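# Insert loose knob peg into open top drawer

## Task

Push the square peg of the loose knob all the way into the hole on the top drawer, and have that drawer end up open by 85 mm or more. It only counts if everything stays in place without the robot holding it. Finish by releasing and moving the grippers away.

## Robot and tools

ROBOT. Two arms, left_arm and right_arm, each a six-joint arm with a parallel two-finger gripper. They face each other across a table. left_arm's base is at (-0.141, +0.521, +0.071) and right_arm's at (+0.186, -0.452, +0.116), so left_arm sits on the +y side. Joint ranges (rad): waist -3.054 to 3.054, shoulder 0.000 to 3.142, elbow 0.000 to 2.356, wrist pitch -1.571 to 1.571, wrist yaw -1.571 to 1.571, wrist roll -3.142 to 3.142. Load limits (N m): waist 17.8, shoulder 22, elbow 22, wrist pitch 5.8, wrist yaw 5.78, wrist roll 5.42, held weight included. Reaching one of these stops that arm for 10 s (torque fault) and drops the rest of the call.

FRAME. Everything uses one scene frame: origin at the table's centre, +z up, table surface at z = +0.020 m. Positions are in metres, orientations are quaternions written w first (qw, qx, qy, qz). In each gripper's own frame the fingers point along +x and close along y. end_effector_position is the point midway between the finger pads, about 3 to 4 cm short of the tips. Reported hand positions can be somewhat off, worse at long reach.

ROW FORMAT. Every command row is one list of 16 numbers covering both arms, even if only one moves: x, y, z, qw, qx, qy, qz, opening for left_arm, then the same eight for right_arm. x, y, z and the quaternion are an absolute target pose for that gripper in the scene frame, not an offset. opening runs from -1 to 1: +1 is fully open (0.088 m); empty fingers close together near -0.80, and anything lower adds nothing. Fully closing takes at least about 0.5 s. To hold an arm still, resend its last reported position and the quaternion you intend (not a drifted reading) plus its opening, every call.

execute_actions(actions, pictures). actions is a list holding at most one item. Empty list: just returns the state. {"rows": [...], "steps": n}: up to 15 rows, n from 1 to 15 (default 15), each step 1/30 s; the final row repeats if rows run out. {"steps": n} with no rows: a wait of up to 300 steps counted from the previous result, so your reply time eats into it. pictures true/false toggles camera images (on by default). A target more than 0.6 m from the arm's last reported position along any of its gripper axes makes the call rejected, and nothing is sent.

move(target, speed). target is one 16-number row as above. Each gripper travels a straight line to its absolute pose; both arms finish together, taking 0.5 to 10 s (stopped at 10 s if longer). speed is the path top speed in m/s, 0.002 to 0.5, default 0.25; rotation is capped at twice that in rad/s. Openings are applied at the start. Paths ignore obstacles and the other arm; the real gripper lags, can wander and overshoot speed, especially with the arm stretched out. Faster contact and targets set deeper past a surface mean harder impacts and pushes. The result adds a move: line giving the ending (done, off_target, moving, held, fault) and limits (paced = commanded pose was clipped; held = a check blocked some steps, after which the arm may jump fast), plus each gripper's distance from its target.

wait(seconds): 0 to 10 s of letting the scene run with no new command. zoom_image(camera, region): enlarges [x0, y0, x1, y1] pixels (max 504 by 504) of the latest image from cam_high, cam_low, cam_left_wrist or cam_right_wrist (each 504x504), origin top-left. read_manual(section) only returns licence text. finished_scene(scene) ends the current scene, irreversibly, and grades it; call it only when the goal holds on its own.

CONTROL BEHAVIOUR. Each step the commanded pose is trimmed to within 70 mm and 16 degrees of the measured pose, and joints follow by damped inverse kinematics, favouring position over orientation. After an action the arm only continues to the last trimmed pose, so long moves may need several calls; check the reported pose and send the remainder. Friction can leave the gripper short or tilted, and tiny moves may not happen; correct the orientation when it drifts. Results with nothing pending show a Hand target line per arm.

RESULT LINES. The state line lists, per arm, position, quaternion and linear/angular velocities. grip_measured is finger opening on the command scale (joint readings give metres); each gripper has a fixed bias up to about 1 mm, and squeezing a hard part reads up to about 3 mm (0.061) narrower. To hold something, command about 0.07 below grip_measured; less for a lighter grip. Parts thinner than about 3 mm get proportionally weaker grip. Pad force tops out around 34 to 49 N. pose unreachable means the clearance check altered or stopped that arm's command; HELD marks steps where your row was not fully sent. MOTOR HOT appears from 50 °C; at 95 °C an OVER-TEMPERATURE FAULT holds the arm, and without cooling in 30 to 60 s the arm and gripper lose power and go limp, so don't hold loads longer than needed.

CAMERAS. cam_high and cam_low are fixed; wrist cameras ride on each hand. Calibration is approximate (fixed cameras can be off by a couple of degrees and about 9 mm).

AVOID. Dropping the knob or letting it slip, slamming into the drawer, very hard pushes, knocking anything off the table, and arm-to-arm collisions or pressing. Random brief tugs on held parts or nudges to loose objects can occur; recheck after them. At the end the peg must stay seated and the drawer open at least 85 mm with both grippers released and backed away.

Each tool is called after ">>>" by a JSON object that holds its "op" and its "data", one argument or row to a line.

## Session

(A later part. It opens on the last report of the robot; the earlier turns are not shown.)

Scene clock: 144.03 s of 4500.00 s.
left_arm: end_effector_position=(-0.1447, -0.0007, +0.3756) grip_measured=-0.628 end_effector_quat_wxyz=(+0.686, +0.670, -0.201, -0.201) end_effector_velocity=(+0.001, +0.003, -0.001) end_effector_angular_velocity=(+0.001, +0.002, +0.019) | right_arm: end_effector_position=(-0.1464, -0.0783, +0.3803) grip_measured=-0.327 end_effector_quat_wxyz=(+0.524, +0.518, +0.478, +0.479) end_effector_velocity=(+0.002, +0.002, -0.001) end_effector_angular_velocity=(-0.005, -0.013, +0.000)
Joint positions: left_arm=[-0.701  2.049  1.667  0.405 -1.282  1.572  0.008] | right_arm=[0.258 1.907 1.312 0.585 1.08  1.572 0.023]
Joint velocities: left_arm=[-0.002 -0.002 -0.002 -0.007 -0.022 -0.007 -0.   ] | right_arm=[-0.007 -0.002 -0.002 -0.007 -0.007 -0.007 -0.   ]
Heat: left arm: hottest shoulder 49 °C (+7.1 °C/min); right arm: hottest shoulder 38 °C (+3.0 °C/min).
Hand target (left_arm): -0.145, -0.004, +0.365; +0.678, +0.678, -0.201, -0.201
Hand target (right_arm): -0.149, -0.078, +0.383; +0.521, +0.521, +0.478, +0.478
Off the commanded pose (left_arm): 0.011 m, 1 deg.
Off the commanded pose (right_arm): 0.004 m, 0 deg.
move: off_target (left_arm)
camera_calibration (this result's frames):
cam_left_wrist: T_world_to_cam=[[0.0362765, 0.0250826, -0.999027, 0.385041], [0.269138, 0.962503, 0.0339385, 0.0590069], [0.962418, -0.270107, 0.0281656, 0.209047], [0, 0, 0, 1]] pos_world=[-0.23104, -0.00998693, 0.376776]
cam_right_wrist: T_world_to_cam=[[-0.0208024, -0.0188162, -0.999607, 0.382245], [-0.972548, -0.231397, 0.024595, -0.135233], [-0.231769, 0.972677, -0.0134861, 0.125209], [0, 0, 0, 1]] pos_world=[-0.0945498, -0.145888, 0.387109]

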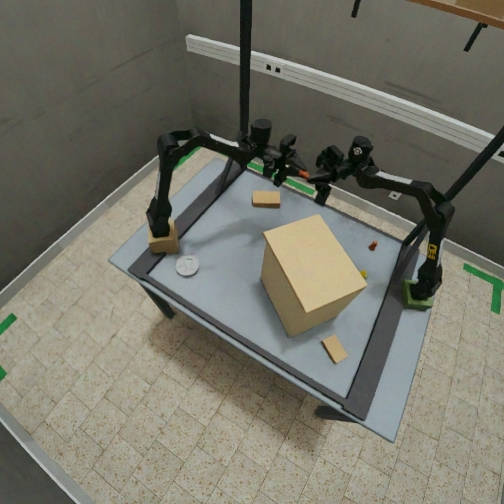

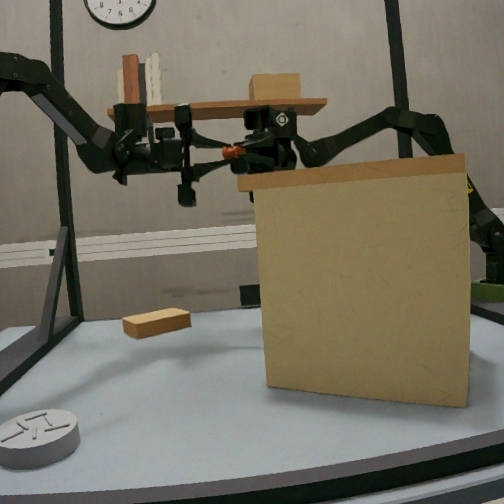

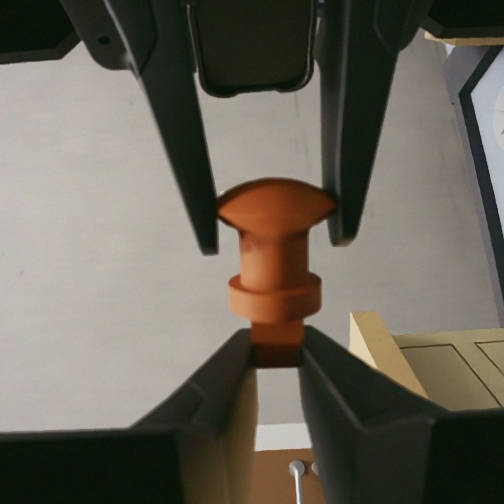

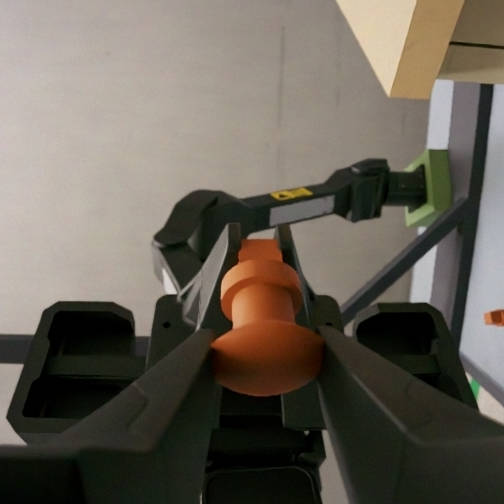

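>>> {"op": "move", "data": {
  "target": [-0.145,-0.004,0.365,0.678,0.678,-0.201,-0.201,-0.70,-0.149,-0.0775,0.3825,0.521,0.521,0.478,0.478,-0.42],
  "speed": 0.02
}}

>>> {"op": "move", "data": {
  "target": [-0.145,-0.004,0.365,0.678,0.678,-0.201,-0.201,0.2,-0.149,-0.0775,0.3825,0.521,0.521,0.478,0.478,-0.42],
  "speed": 0.02
}}

>>> {"op": "move", "data": {
  "target": [-0.215,0.04,0.37,0.678,0.678,-0.201,-0.201,1,-0.149,-0.0775,0.3825,0.521,0.521,0.478,0.478,-0.42],
  "speed": 0.08
}}

Scene clock: 149.57 s of 4500.00 s.
left_arm: end_effector_position=(-0.1447, -0.0007, +0.3756) grip_measured=-0.628 end_effector_quat_wxyz=(+0.686, +0.670, -0.201, -0.201) end_effector_velocity=(-0.000, +0.002, +0.002) end_effector_angular_velocity=(-0.004, +0.003, +0.005) | right_arm: end_effector_position=(-0.1466, -0.0784, +0.3799) grip_measured=-0.341 end_effector_quat_wxyz=(+0.524, +0.518, +0.477, +0.479) end_effector_velocity=(-0.001, +0.001, +0.001) end_effector_angular_velocity=(+0.002, -0.016, +0.005)
Joint positions: left_arm=[-0.701  2.049  1.667  0.405 -1.282  1.572  0.008] | right_arm=[0.258 1.908 1.312 0.585 1.08  1.572 0.022]
Joint velocities: left_arm=[-0.002 -0.007 -0.002 -0.007 -0.007 -0.007 -0.   ] | right_arm=[-0.002  0.002  0.002  0.007 -0.007 -0.022 -0.   ]
Heat: left arm: hottest shoulder 50 °C (+8.0 °C/min); right arm: hottest shoulder 38 °C (+3.0 °C/min). Fold the left arm in close to its base before you think long.
Hand target (left_arm): -0.145, -0.004, +0.365; +0.678, +0.678, -0.201, -0.201
Hand target (right_arm): -0.149, -0.078, +0.382; +0.521, +0.521, +0.478, +0.478
Off the commanded pose (left_arm): 0.011 m, 1 deg.
Off the commanded pose (right_arm): 0.004 m, 1 deg.
MOTOR HOT: a motor of the left arm reached 50 °C. Now the hottest motor of the left arm, joint 2 (shoulder), reports 50 °C. The temperature limit of the motors' drives, at which the controller stops that arm, is 95 °C. To cool a motor, set the load down, stop pushing, or move to a pose that needs little force.
After step 90, 1.73 s passed at rest.
move: off_target (left_arm)
camera_calibration (this result's frames):
cam_left_wrist: T_world_to_cam=[[0.0362765, 0.0250826, -0.999027, 0.385041], [0.269138, 0.962503, 0.0339385, 0.0590069], [0.962418, -0.270107, 0.0281656, 0.209047], [0, 0, 0, 1]] pos_world=[-0.23104, -0.00998693, 0.376776]
cam_right_wrist: T_world_to_cam=[[-0.0201609, -0.0192288, -0.999612, 0.381951], [-0.972564, -0.231387, 0.0240664, -0.135223], [-0.23176, 0.972672, -0.0140362, 0.125434], [0, 0, 0, 1]] pos_world=[-0.0947422, -0.14595, 0.386818]

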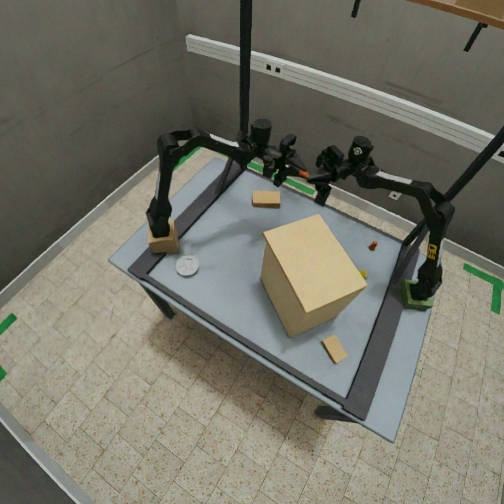

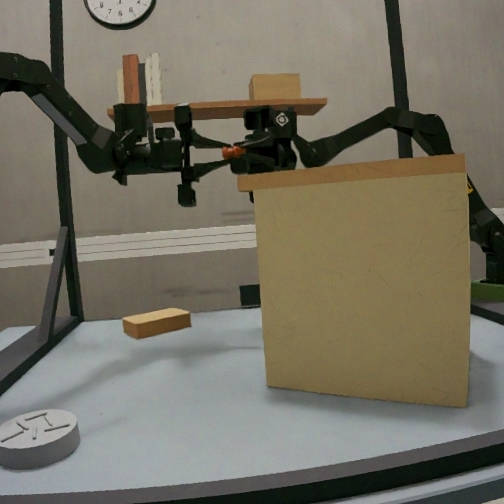

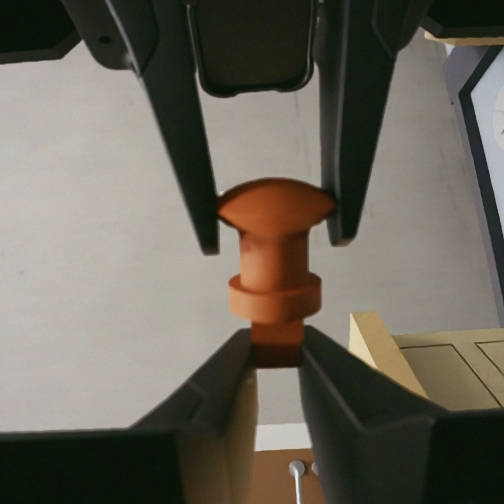

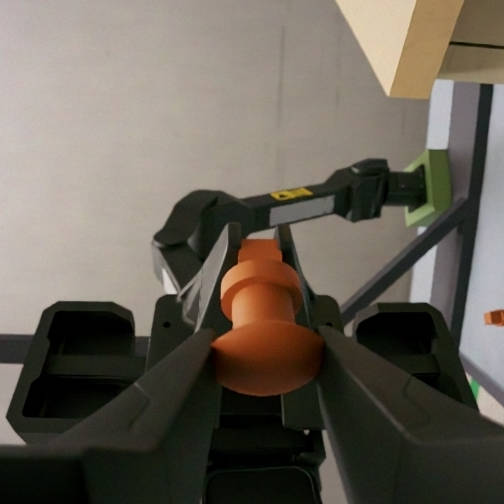

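Scene clock: 150.37 s of 4500.00 s.
left_arm: end_effector_position=(-0.1447, -0.0007, +0.3756) grip_measured=+0.197 end_effector_quat_wxyz=(+0.686, +0.670, -0.201, -0.201) end_effector_velocity=(+0.002, +0.001, -0.001) end_effector_angular_velocity=(+0.001, +0.002, +0.010) | right_arm: end_effector_position=(-0.1467, -0.0784, +0.3798) grip_measured=-0.341 end_effector_quat_wxyz=(+0.524, +0.518, +0.477, +0.479) end_effector_velocity=(-0.002, -0.001, -0.001) end_effector_angular_velocity=(-0.001, -0.020, +0.010)
Joint positions: left_arm=[-0.701  2.049  1.667  0.405 -1.282  1.572  0.049] | right_arm=[0.258 1.908 1.312 0.585 1.08  1.572 0.022]
Joint velocities: left_arm=[ 0.002 -0.002 -0.002 -0.007 -0.007 -0.007  0.   ] | right_arm=[ 0.002  0.002 -0.002  0.007 -0.007 -0.022 -0.   ]
Heat: left arm: hottest shoulder 50 °C (+8.0 °C/min); right arm: hottest shoulder 38 °C (+3.0 °C/min). Fold the left arm in close to its base before you think long.
Hand target (left_arm): -0.145, -0.004, +0.365; +0.678, +0.678, -0.201, -0.201
Hand target (right_arm): -0.149, -0.078, +0.383; +0.521, +0.521, +0.478, +0.478
Off the commanded pose (left_arm): 0.011 m, 1 deg.
Off the commanded pose (right_arm): 0.004 m, 1 deg.
MOTOR HOT: still on. Now the hottest motor of the left arm, joint 2 (shoulder), reports 50 °C; a drive's own limit is 95 °C.
move: off_target (left_arm)
camera_calibration (this result's frames):
cam_left_wrist: T_world_to_cam=[[0.0362765, 0.0250826, -0.999027, 0.385041], [0.269138, 0.962503, 0.0339385, 0.0590069], [0.962418, -0.270107, 0.0281656, 0.209047], [0, 0, 0, 1]] pos_world=[-0.23104, -0.00998693, 0.376776]
cam_right_wrist: T_world_to_cam=[[-0.0198411, -0.0194365, -0.999614, 0.381806], [-0.972572, -0.231382, 0.0238034, -0.135162], [-0.231756, 0.972669, -0.0143125, 0.125492], [0, 0, 0, 1]] pos_world=[-0.0947956, -0.145916, 0.386672]

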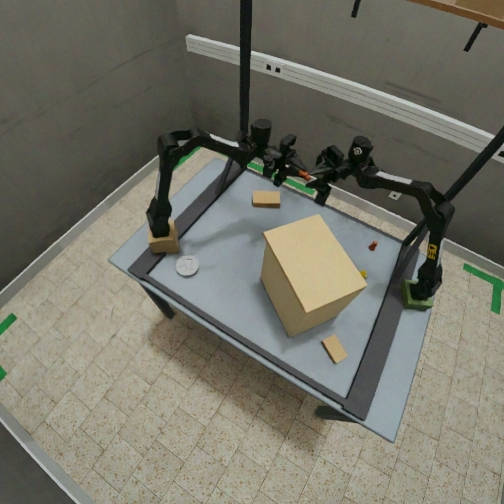

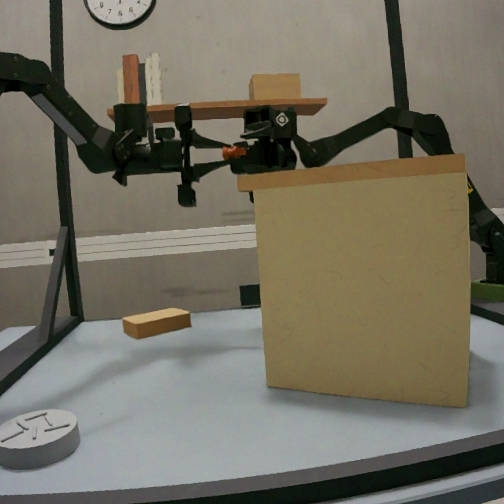

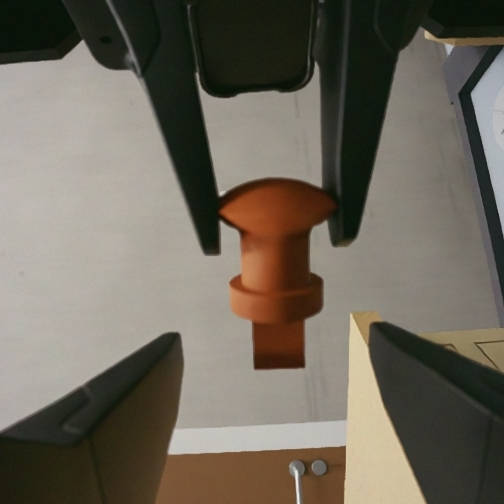

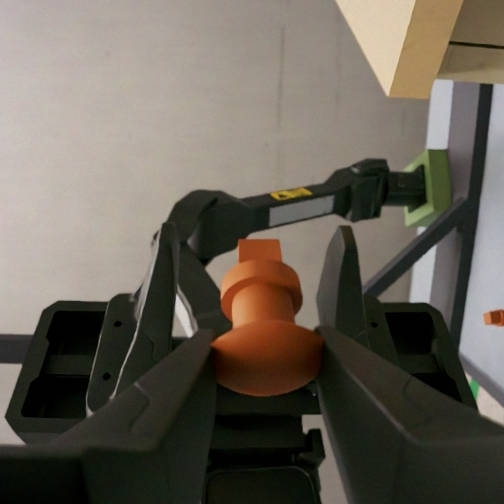

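Scene clock: 151.77 s of 4500.00 s.
left_arm: end_effector_position=(-0.2169, +0.0346, +0.3625) grip_measured=+0.992 end_effector_quat_wxyz=(+0.673, +0.683, -0.202, -0.200) end_effector_velocity=(+0.001, +0.000, +0.003) end_effector_angular_velocity=(-0.017, +0.010, -0.005) | right_arm: end_effector_position=(-0.1467, -0.0784, +0.3798) grip_measured=-0.341 end_effector_quat_wxyz=(+0.524, +0.518, +0.477, +0.479) end_effector_velocity=(-0.000, +0.001, -0.003) end_effector_angular_velocity=(-0.007, -0.017, +0.005)
Joint positions: left_arm=[-0.877  2.029  1.6    0.416 -1.456  1.572  0.088] | right_arm=[0.258 1.908 1.312 0.585 1.08  1.572 0.022]
Joint velocities: left_arm=[ 0.002 -0.007 -0.002  0.007  0.007 -0.007  0.   ] | right_arm=[-0.002  0.002 -0.002 -0.007 -0.007 -0.007 -0.   ]
Heat: left arm: hottest shoulder 50 °C (+8.1 °C/min); right arm: hottest shoulder 38 °C (+3.0 °C/min). Fold the left arm in close to its base before you think long.
Hand target (left_arm): -0.215, +0.040, +0.370; +0.678, +0.678, -0.201, -0.201
Hand target (right_arm): -0.149, -0.078, +0.383; +0.521, +0.521, +0.478, +0.478
Off the commanded pose (left_arm): 0.009 m, 1 deg.
Off the commanded pose (right_arm): 0.004 m, 1 deg.
MOTOR HOT: still on. Now the hottest motor of the left arm, joint 2 (shoulder), reports 50 °C; a drive's own limit is 95 °C.
move: off_target (left_arm)
camera_calibration (this result's frames):
cam_left_wrist: T_world_to_cam=[[0.0488249, 0.0592387, -0.997049, 0.374493], [0.269928, 0.960313, 0.0702742, 0.0320492], [0.961642, -0.272562, 0.030897, 0.287331], [0, 0, 0, 1]] pos_world=[-0.303245, 0.025354, 0.362258]
cam_right_wrist: T_world_to_cam=[[-0.0198411, -0.0194365, -0.999614, 0.381806], [-0.972572, -0.231382, 0.0238034, -0.135162], [-0.231756, 0.972669, -0.0143125, 0.125492], [0, 0, 0, 1]] pos_world=[-0.0947956, -0.145916, 0.386672]

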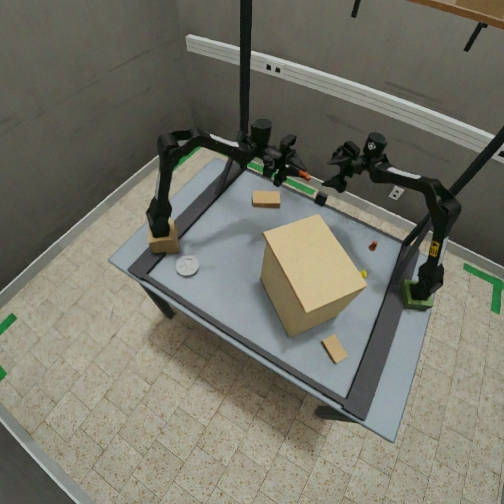

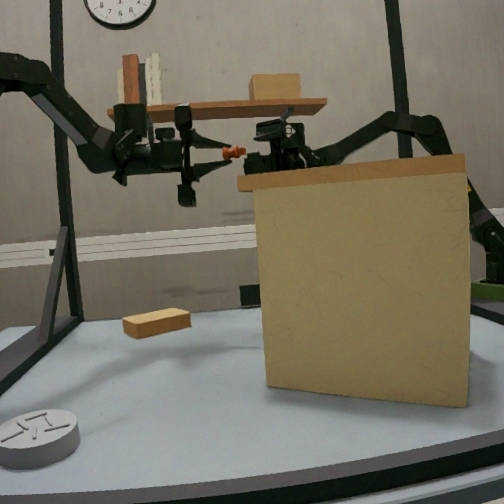

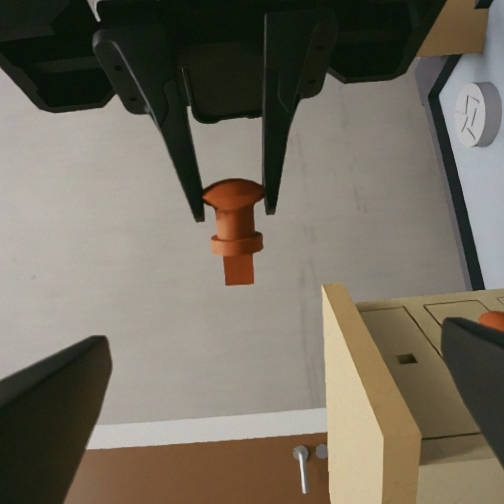

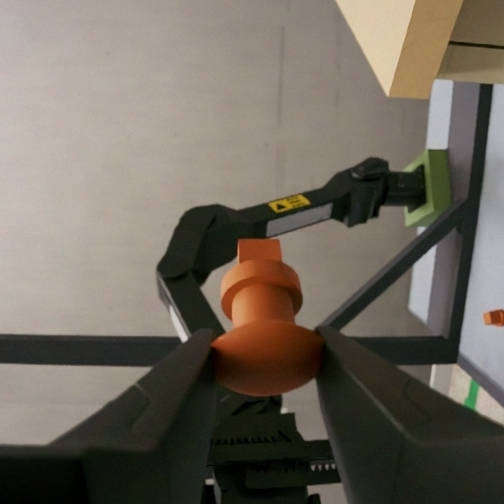

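>>> {"op": "move", "data": {
  "target": [-0.215,0.04,0.37,0.678,0.678,-0.201,-0.201,1,-0.06,-0.14,0.28,0.521,0.521,0.478,0.478,-0.42],
  "speed": 0.1
}}

>>> {"op": "move", "data": {
  "target": [-0.165,-0.045,0.262,0.697,0.697,-0.117,-0.117,1,-0.017,-0.063,0.262,0.521,0.521,0.478,0.478,-0.42],
  "speed": 0.06
}}

Scene clock: 166.93 s of 4500.00 s.
left_arm: end_effector_position=(-0.2166, +0.0351, +0.3628) grip_measured=+0.992 end_effector_quat_wxyz=(+0.673, +0.683, -0.202, -0.200) end_effector_velocity=(+0.001, -0.001, -0.000) end_effector_angular_velocity=(+0.000, +0.001, -0.005) | right_arm: end_effector_position=(-0.0615, -0.1376, +0.2798) grip_measured=-0.341 end_effector_quat_wxyz=(+0.521, +0.521, +0.479, +0.477) end_effector_velocity=(+0.003, -0.002, -0.004) end_effector_angular_velocity=(-0.002, -0.009, +0.005)
Joint positions: left_arm=[-0.877  2.027  1.598  0.416 -1.457  1.572  0.088] | right_arm=[0.269 1.808 0.675 1.131 1.091 1.575 0.022]
Joint velocities: left_arm=[ 0.002 -0.002 -0.002 -0.007  0.007 -0.007 -0.   ] | right_arm=[-0.002  0.002 -0.022  0.022 -0.007 -0.007 -0.   ]
Heat: left arm: hottest shoulder 57 °C (+13.2 °C/min); right arm: hottest shoulder 39 °C (+3.0 °C/min). Fold the left arm in close to its base before you think long.
Hand target (left_arm): -0.215, +0.040, +0.370; +0.678, +0.678, -0.201, -0.201
Hand target (right_arm): -0.060, -0.139, +0.280; +0.521, +0.521, +0.478, +0.478
Off the commanded pose (left_arm): 0.009 m, 1 deg.
Off the commanded pose (right_arm): 0.003 m, 0 deg.
MOTOR HOT: still on. Now the hottest motor of the left arm, joint 2 (shoulder), reports 57 °C; a drive's own limit is 95 °C.
After step 90, 10.33 s passed at rest.
move: off_target (left_arm)
camera_calibration (this result's frames):
cam_left_wrist: T_world_to_cam=[[0.0488067, 0.0592551, -0.997049, 0.37471], [0.269561, 0.960416, 0.0702733, 0.0313618], [0.961746, -0.272195, 0.0309019, 0.287213], [0, 0, 0, 1]] pos_world=[-0.302969, 0.0258543, 0.362525]
cam_right_wrist: T_world_to_cam=[[-0.0302305, -0.0143711, -0.99944, 0.282487], [-0.972368, -0.231146, 0.0327353, -0.0661144], [-0.231487, 0.972813, -0.00698634, 0.199387], [0, 0, 0, 1]] pos_world=[-0.00959225, -0.205189, 0.285886]

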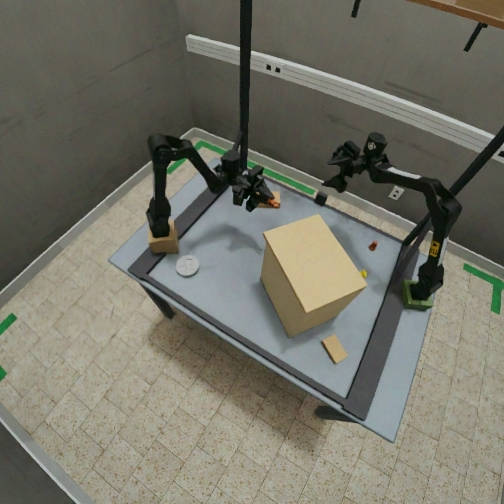

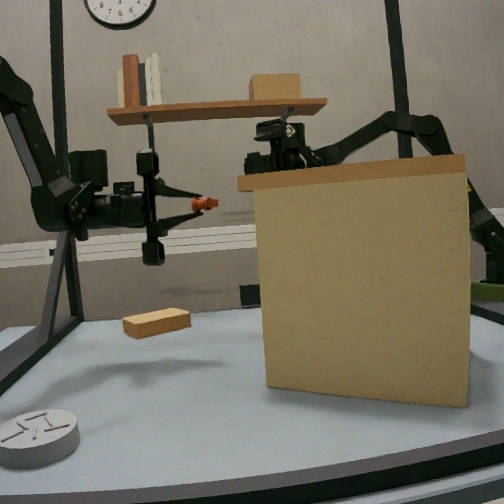

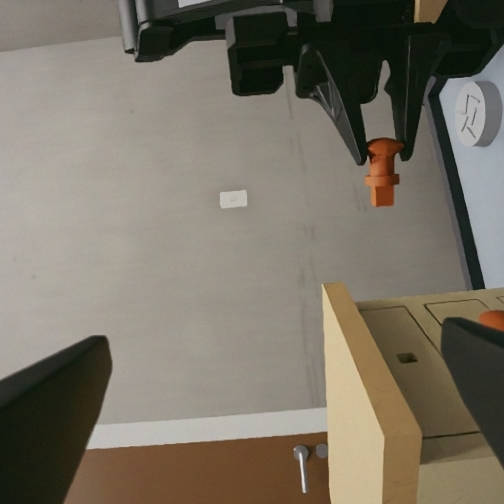

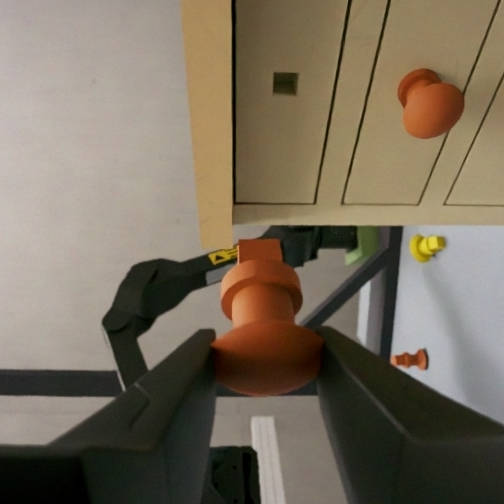

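Scene clock: 169.63 s of 4500.00 s.
left_arm: end_effector_position=(-0.1651, -0.0418, +0.2676) grip_measured=+0.992 end_effector_quat_wxyz=(+0.699, +0.695, -0.119, -0.119) end_effector_velocity=(+0.001, -0.001, +0.009) end_effector_angular_velocity=(-0.028, +0.009, +0.010) | right_arm: end_effector_position=(-0.0159, -0.0658, +0.2596) grip_measured=-0.341 end_effector_quat_wxyz=(+0.525, +0.518, +0.479, +0.477) end_effector_velocity=(+0.002, +0.000, -0.005) end_effector_angular_velocity=(-0.020, -0.025, -0.010)
Joint positions: left_arm=[-0.727  2.483  1.97   0.509 -1.545  1.56   0.088] | right_arm=[-0.     1.91   0.706  1.192  0.823  1.574  0.022]
Joint velocities: left_arm=[ 0.002 -0.002  0.027 -0.007 -0.007 -0.007 -0.   ] | right_arm=[-0.002  0.002 -0.002 -0.022  0.007 -0.007  0.   ]
Heat: left arm: hottest shoulder 57 °C (+13.0 °C/min); right arm: hottest shoulder 39 °C (+3.0 °C/min). Fold the left arm in close to its base before you think long.
Hand target (left_arm): -0.164, -0.044, +0.262; +0.697, +0.697, -0.117, -0.117
Hand target (right_arm): -0.017, -0.063, +0.262; +0.521, +0.521, +0.478, +0.478
Off the commanded pose (left_arm): 0.006 m, 1 deg.
Off the commanded pose (right_arm): 0.004 m, 1 deg.
MOTOR HOT: still on. Now the hottest motor of the left arm, joint 2 (shoulder), reports 57 °C; a drive's own limit is 95 °C.
move: done
camera_calibration (this result's frames):
cam_left_wrist: T_world_to_cam=[[0.0279447, 0.0493363, -0.998391, 0.278364], [0.0354392, 0.998104, 0.0503141, 0.0662508], [0.998981, -0.0367882, 0.0261433, 0.23696], [0, 0, 0, 1]] pos_world=[-0.246845, -0.0711414, 0.268388]
cam_right_wrist: T_world_to_cam=[[-0.0232272, -0.0223388, -0.999481, 0.264224], [-0.972757, -0.230161, 0.0277504, -0.00311781], [-0.230662, 0.972896, -0.0163842, 0.142432], [0, 0, 0, 1]] pos_world=[0.0359579, -0.133387, 0.266506]

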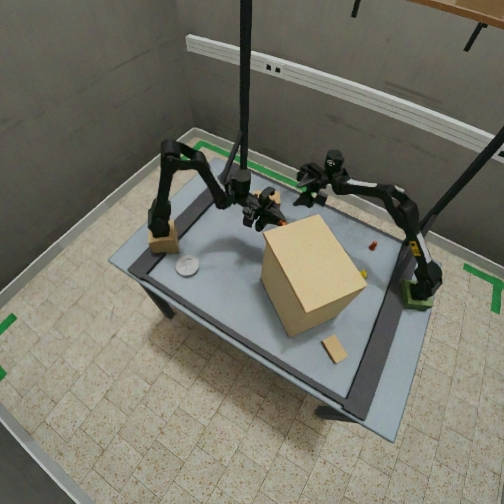

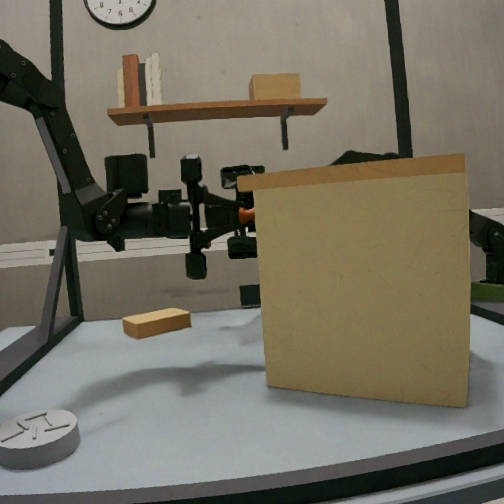

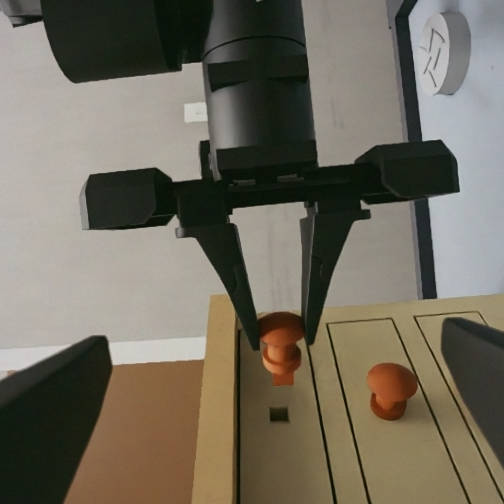

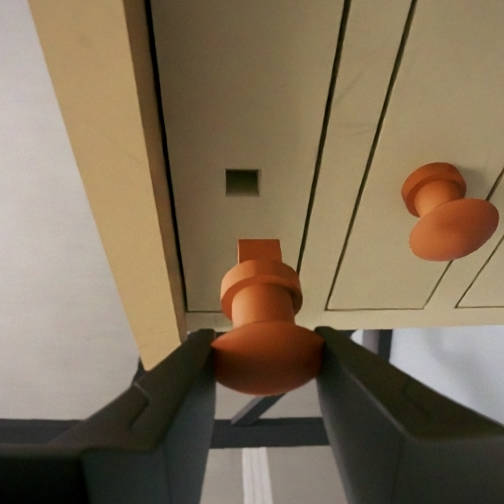

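>>> {"op": "move", "data": {
  "target": [-0.165,-0.045,0.262,0.697,0.697,-0.117,-0.117,1,-0.007,-0.048,0.267,0.521,0.521,0.478,0.478,-0.42],
  "speed": 0.03
}}

>>> {"op": "zoom_image", "data": {
  "camera": "cam_left_wrist",
  "region": [230,330,330,430]
}}

Scene clock: 177.80 s of 4500.00 s.
left_arm: end_effector_position=(-0.1653, -0.0425, +0.2686) grip_measured=+0.992 end_effector_quat_wxyz=(+0.701, +0.694, -0.118, -0.119) end_effector_velocity=(-0.002, -0.001, -0.003) end_effector_angular_velocity=(-0.009, +0.004, -0.010) | right_arm: end_effector_position=(-0.0059, -0.0509, +0.2629) grip_measured=-0.341 end_effector_quat_wxyz=(+0.525, +0.518, +0.479, +0.477) end_effector_velocity=(+0.000, +0.000, -0.004) end_effector_angular_velocity=(-0.018, -0.021, +0.005)
Joint positions: left_arm=[-0.727  2.486  1.979  0.506 -1.546  1.56   0.088] | right_arm=[-0.054  1.91   0.73   1.169  0.769  1.574  0.022]
Joint velocities: left_arm=[-0.002  0.002 -0.002 -0.007  0.007 -0.022 -0.   ] | right_arm=[-0.002 -0.002 -0.002 -0.022 -0.007 -0.007 -0.   ]
Heat: left arm: hottest shoulder 58 °C (+12.1 °C/min); right arm: hottest shoulder 38 °C (+3.0 °C/min). Fold the left arm in close to its base before you think long.
Hand target (left_arm): -0.165, -0.045, +0.262; +0.697, +0.697, -0.117, -0.117
Hand target (right_arm): -0.007, -0.048, +0.267; +0.521, +0.521, +0.478, +0.478
Off the commanded pose (left_arm): 0.007 m, 1 deg.
Off the commanded pose (right_arm): 0.005 m, 1 deg.
MOTOR HOT: still on. Now the hottest motor of the left arm, joint 2 (shoulder), reports 58 °C; a drive's own limit is 95 °C.
After step 90, 4.17 s passed at rest.
move: done
camera_calibration (this result's frames):
cam_left_wrist: T_world_to_cam=[[0.0268377, 0.0461051, -0.998576, 0.279148], [0.0343481, 0.998303, 0.0470157, 0.0676761], [0.99905, -0.035561, 0.0252086, 0.23746], [0, 0, 0, 1]] pos_world=[-0.24705, -0.0719871, 0.269583]
cam_right_wrist: T_world_to_cam=[[-0.0233278, -0.0228002, -0.999468, 0.268092], [-0.972666, -0.230519, 0.0279609, 0.00984619], [-0.231034, 0.972801, -0.0167994, 0.130386], [0, 0, 0, 1]] pos_world=[0.0459546, -0.118457, 0.269865]

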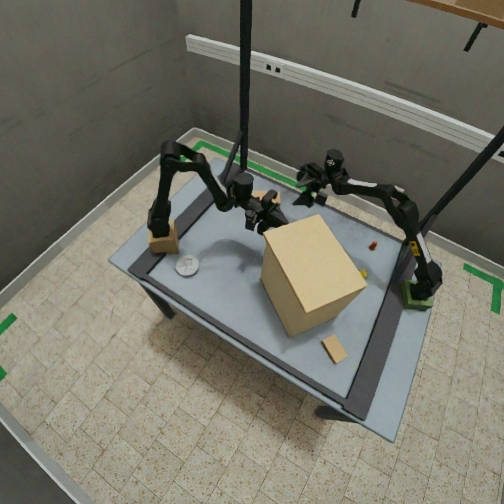

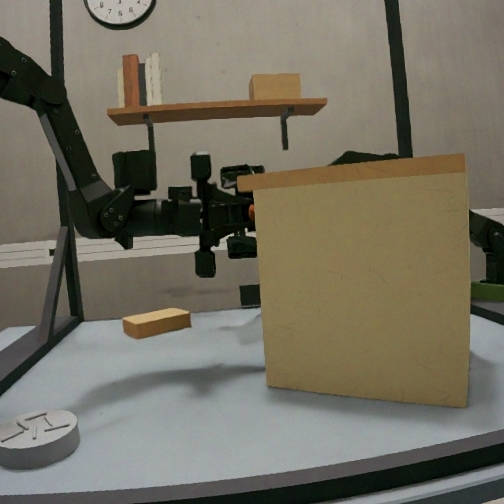

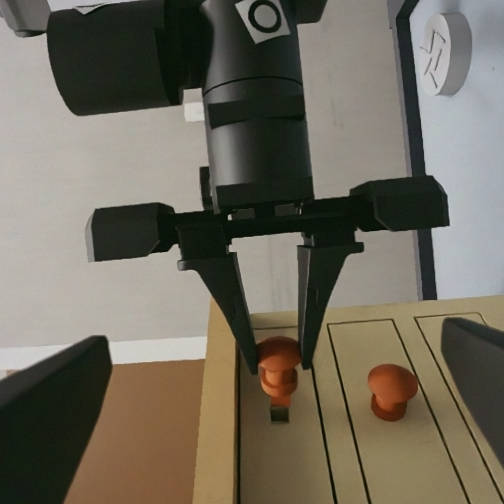

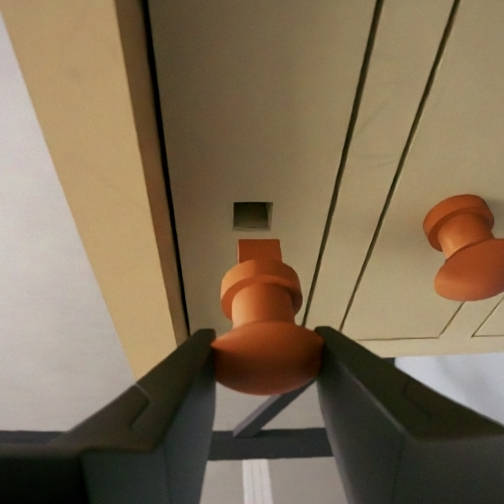

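Region (230, 330, 330, 430) of cam_left_wrist's 504x504 image, scaled by 5.040, with more detail than that image has.

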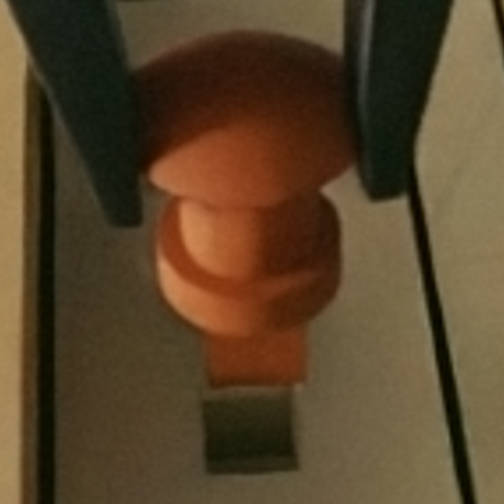

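>>> {"op": "move", "data": {
  "target": [-0.165,-0.045,0.262,0.697,0.697,-0.117,-0.117,1,0.0022,-0.036,0.2683,0.521,0.521,0.478,0.478,-0.42],
  "speed": 0.015
}}

>>> {"op": "zoom_image", "data": {
  "camera": "cam_left_wrist",
  "region": [240,360,320,440]
}}

>>> {"op": "zoom_image", "data": {
  "camera": "cam_right_wrist",
  "region": [210,190,310,290]
}}

Scene clock: 188.10 s of 4500.00 s.
left_arm: end_effector_position=(-0.1654, -0.0426, +0.2685) grip_measured=+0.992 end_effector_quat_wxyz=(+0.700, +0.694, -0.118, -0.119) end_effector_velocity=(-0.001, +0.001, -0.003) end_effector_angular_velocity=(+0.019, -0.006, +0.005) | right_arm: end_effector_position=(+0.0033, -0.0391, +0.2664) grip_measured=-0.341 end_effector_quat_wxyz=(+0.523, +0.520, +0.479, +0.477) end_effector_velocity=(+0.000, +0.000, -0.001) end_effector_angular_velocity=(+0.001, -0.006, +0.005)
Joint positions: left_arm=[-0.727  2.487  1.98   0.506 -1.546  1.56   0.088] | right_arm=[-0.099  1.911  0.747  1.157  0.724  1.574  0.022]
Joint velocities: left_arm=[-0.002  0.002 -0.002 -0.007 -0.007  0.007 -0.   ] | right_arm=[-0.002  0.002 -0.002  0.007 -0.007 -0.007 -0.   ]
Heat: left arm: hottest shoulder 59 °C (+12.2 °C/min); right arm: hottest shoulder 38 °C (+2.0 °C/min). Fold the left arm in close to its base before you think long.
Hand target (left_arm): -0.165, -0.045, +0.262; +0.697, +0.697, -0.117, -0.117
Hand target (right_arm): +0.002, -0.036, +0.268; +0.521, +0.521, +0.478, +0.478
Off the commanded pose (left_arm): 0.007 m, 1 deg.
Off the commanded pose (right_arm): 0.004 m, 0 deg.
MOTOR HOT: still on. Now the hottest motor of the left arm, joint 2 (shoulder), reports 59 °C; a drive's own limit is 95 °C.
After step 90, 5.90 s passed at rest.
move: done
camera_calibration (this result's frames):
cam_left_wrist: T_world_to_cam=[[0.0269549, 0.0464676, -0.998556, 0.279074], [0.0343426, 0.998286, 0.047382, 0.06764], [0.999047, -0.0355702, 0.0253129, 0.237451], [0, 0, 0, 1]] pos_world=[-0.247069, -0.0720458, 0.269455]
cam_right_wrist: T_world_to_cam=[[-0.0269226, -0.0188349, -0.99946, 0.272252], [-0.972561, -0.230634, 0.0305443, 0.020668], [-0.231084, 0.972858, -0.0121089, 0.119896], [0, 0, 0, 1]] pos_world=[0.0551367, -0.106747, 0.272925]

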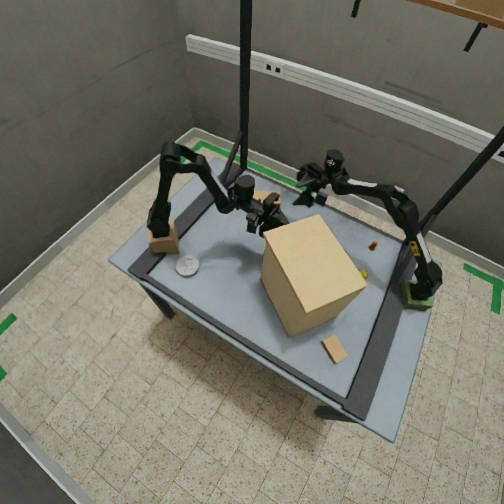

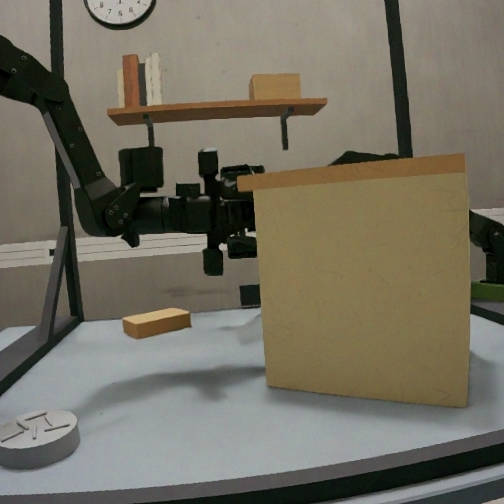

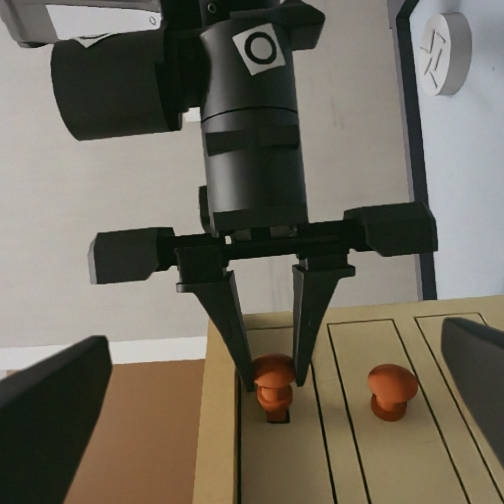

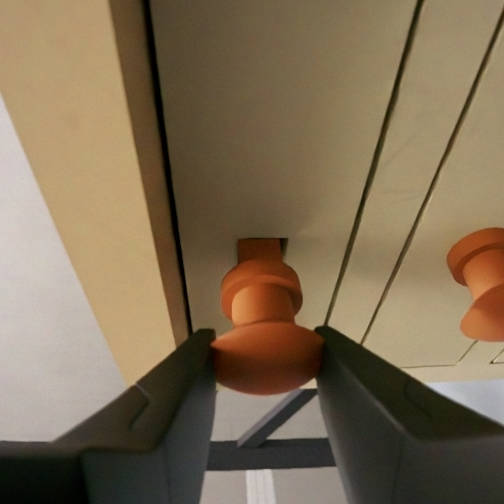

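Region (240, 360, 320, 440) of cam_left_wrist's 504x504 image, scaled by 6.300, with more detail than that image has.

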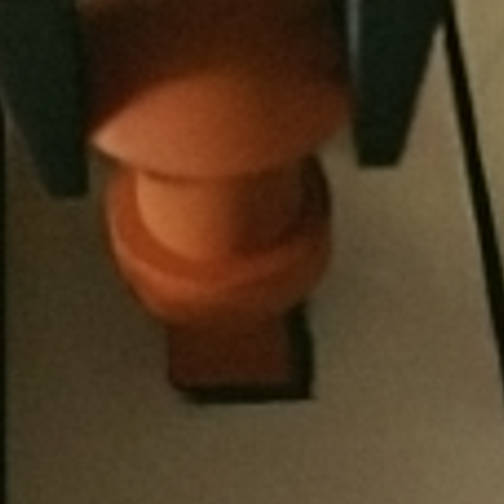

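Region (210, 190, 310, 290) of cam_right_wrist's 504x504 image, scaled by 5.040, with more detail than that image has.

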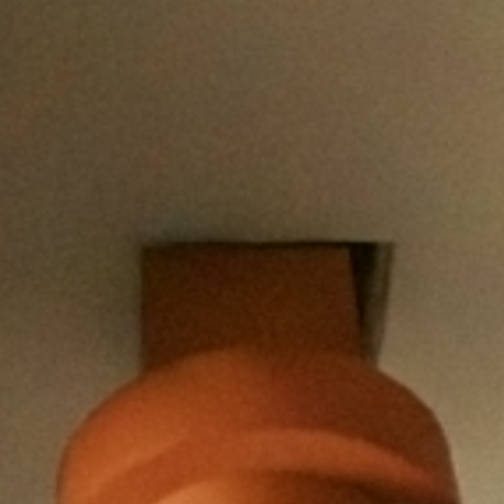

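>>> {"op": "move", "data": {
  "target": [-0.165,-0.045,0.262,0.697,0.697,-0.117,-0.117,1,0.002,-0.0375,0.263,0.521,0.521,0.478,0.478,-0.42],
  "speed": 0.008
}}

>>> {"op": "zoom_image", "data": {
  "camera": "cam_left_wrist",
  "region": [240,360,320,440]
}}

>>> {"op": "zoom_image", "data": {
  "camera": "cam_right_wrist",
  "region": [210,190,310,290]
}}

Scene clock: 195.50 s of 4500.00 s.
left_arm: end_effector_position=(-0.1654, -0.0426, +0.2685) grip_measured=+0.992 end_effector_quat_wxyz=(+0.700, +0.694, -0.118, -0.119) end_effector_velocity=(-0.003, +0.002, -0.001) end_effector_angular_velocity=(+0.028, -0.009, +0.000) | right_arm: end_effector_position=(+0.0029, -0.0385, +0.2631) grip_measured=-0.341 end_effector_quat_wxyz=(+0.522, +0.521, +0.479, +0.477) end_effector_velocity=(+0.005, -0.000, -0.003) end_effector_angular_velocity=(-0.009, +0.000, -0.015)
Joint positions: left_arm=[-0.727  2.487  1.98   0.506 -1.546  1.56   0.088] | right_arm=[-0.099  1.927  0.747  1.176  0.724  1.574  0.022]
Joint velocities: left_arm=[-0.007 -0.007 -0.007 -0.037 -0.007 -0.007 -0.   ] | right_arm=[-0.007 -0.002 -0.007 -0.007  0.007  0.007  0.   ]
Heat: left arm: hottest shoulder 60 °C (+12.1 °C/min); right arm: hottest shoulder 38 °C (+1.0 °C/min). Fold the left arm in close to its base before you think long.
Hand target (left_arm): -0.165, -0.045, +0.262; +0.697, +0.697, -0.117, -0.117
Hand target (right_arm): +0.002, -0.037, +0.263; +0.521, +0.521, +0.478, +0.478
Off the commanded pose (left_arm): 0.007 m, 1 deg.
Off the commanded pose (right_arm): 0.001 m, 0 deg.
MOTOR HOT: still on. Now the hottest motor of the left arm, joint 2 (shoulder), reports 60 °C; a drive's own limit is 95 °C.
After step 90, 3.30 s passed at rest.
move: done
camera_calibration (this result's frames):
cam_left_wrist: T_world_to_cam=[[0.0269549, 0.0464676, -0.998556, 0.279074], [0.0343426, 0.998286, 0.047382, 0.06764], [0.999047, -0.0355702, 0.0253129, 0.237451], [0, 0, 0, 1]] pos_world=[-0.247069, -0.0720458, 0.269455]
cam_right_wrist: T_world_to_cam=[[-0.0287402, -0.0163855, -0.999453, 0.26905], [-0.972504, -0.23071, 0.0317477, 0.0202743], [-0.231104, 0.972885, -0.00930433, 0.118393], [0, 0, 0, 1]] pos_world=[0.0548105, -0.106097, 0.269361]

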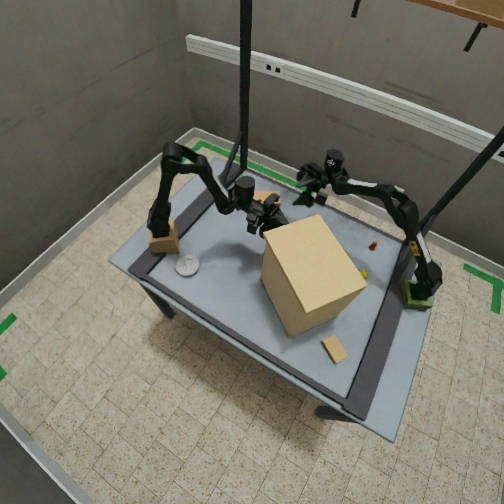

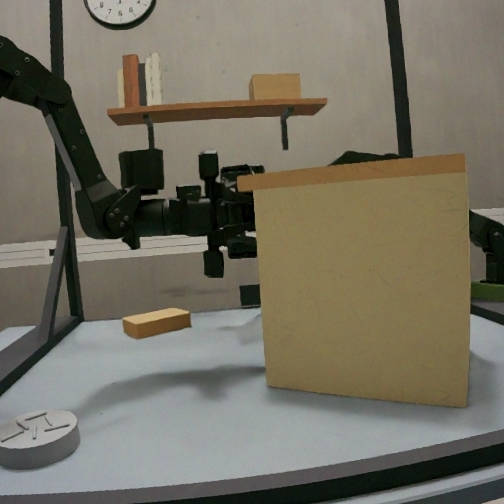

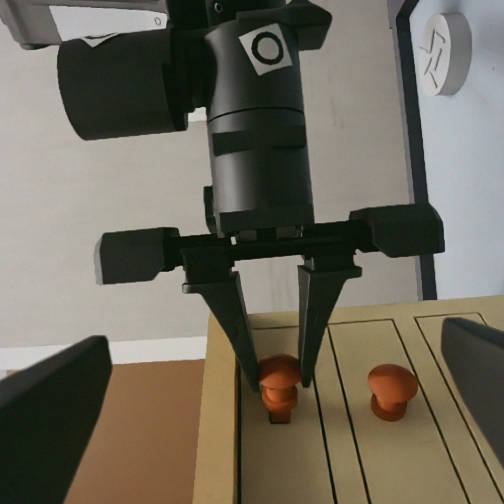

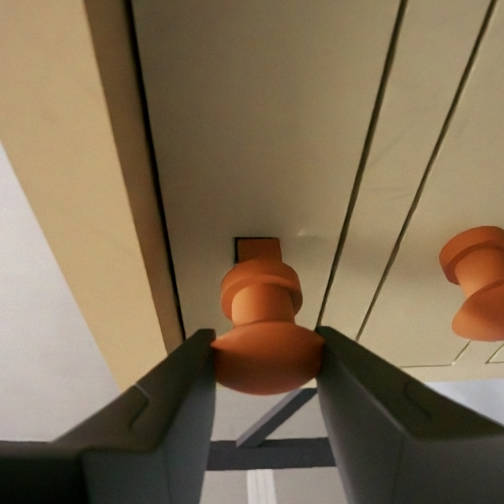

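Region (240, 360, 320, 440) of cam_left_wrist's 504x504 image, scaled by 6.300, with more detail than that image has.

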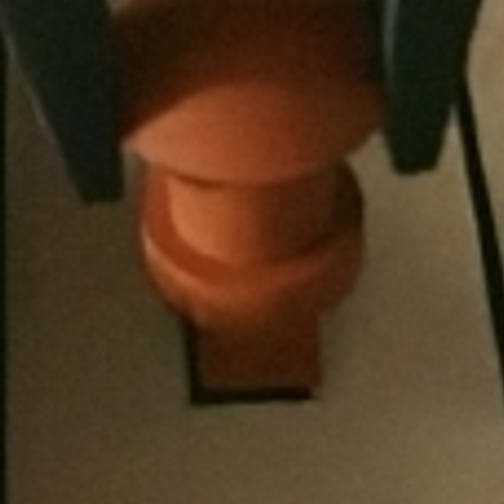

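Region (210, 190, 310, 290) of cam_right_wrist's 504x504 image, scaled by 5.040, with more detail than that image has.

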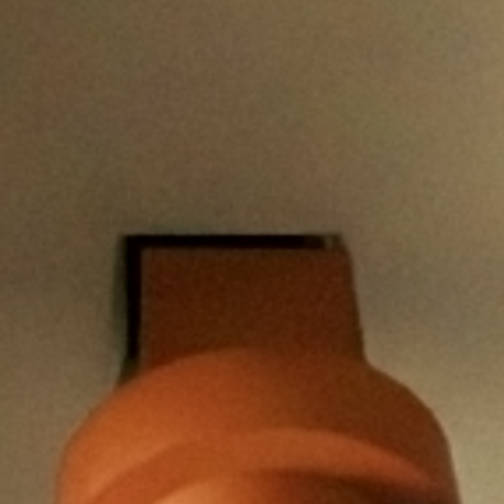

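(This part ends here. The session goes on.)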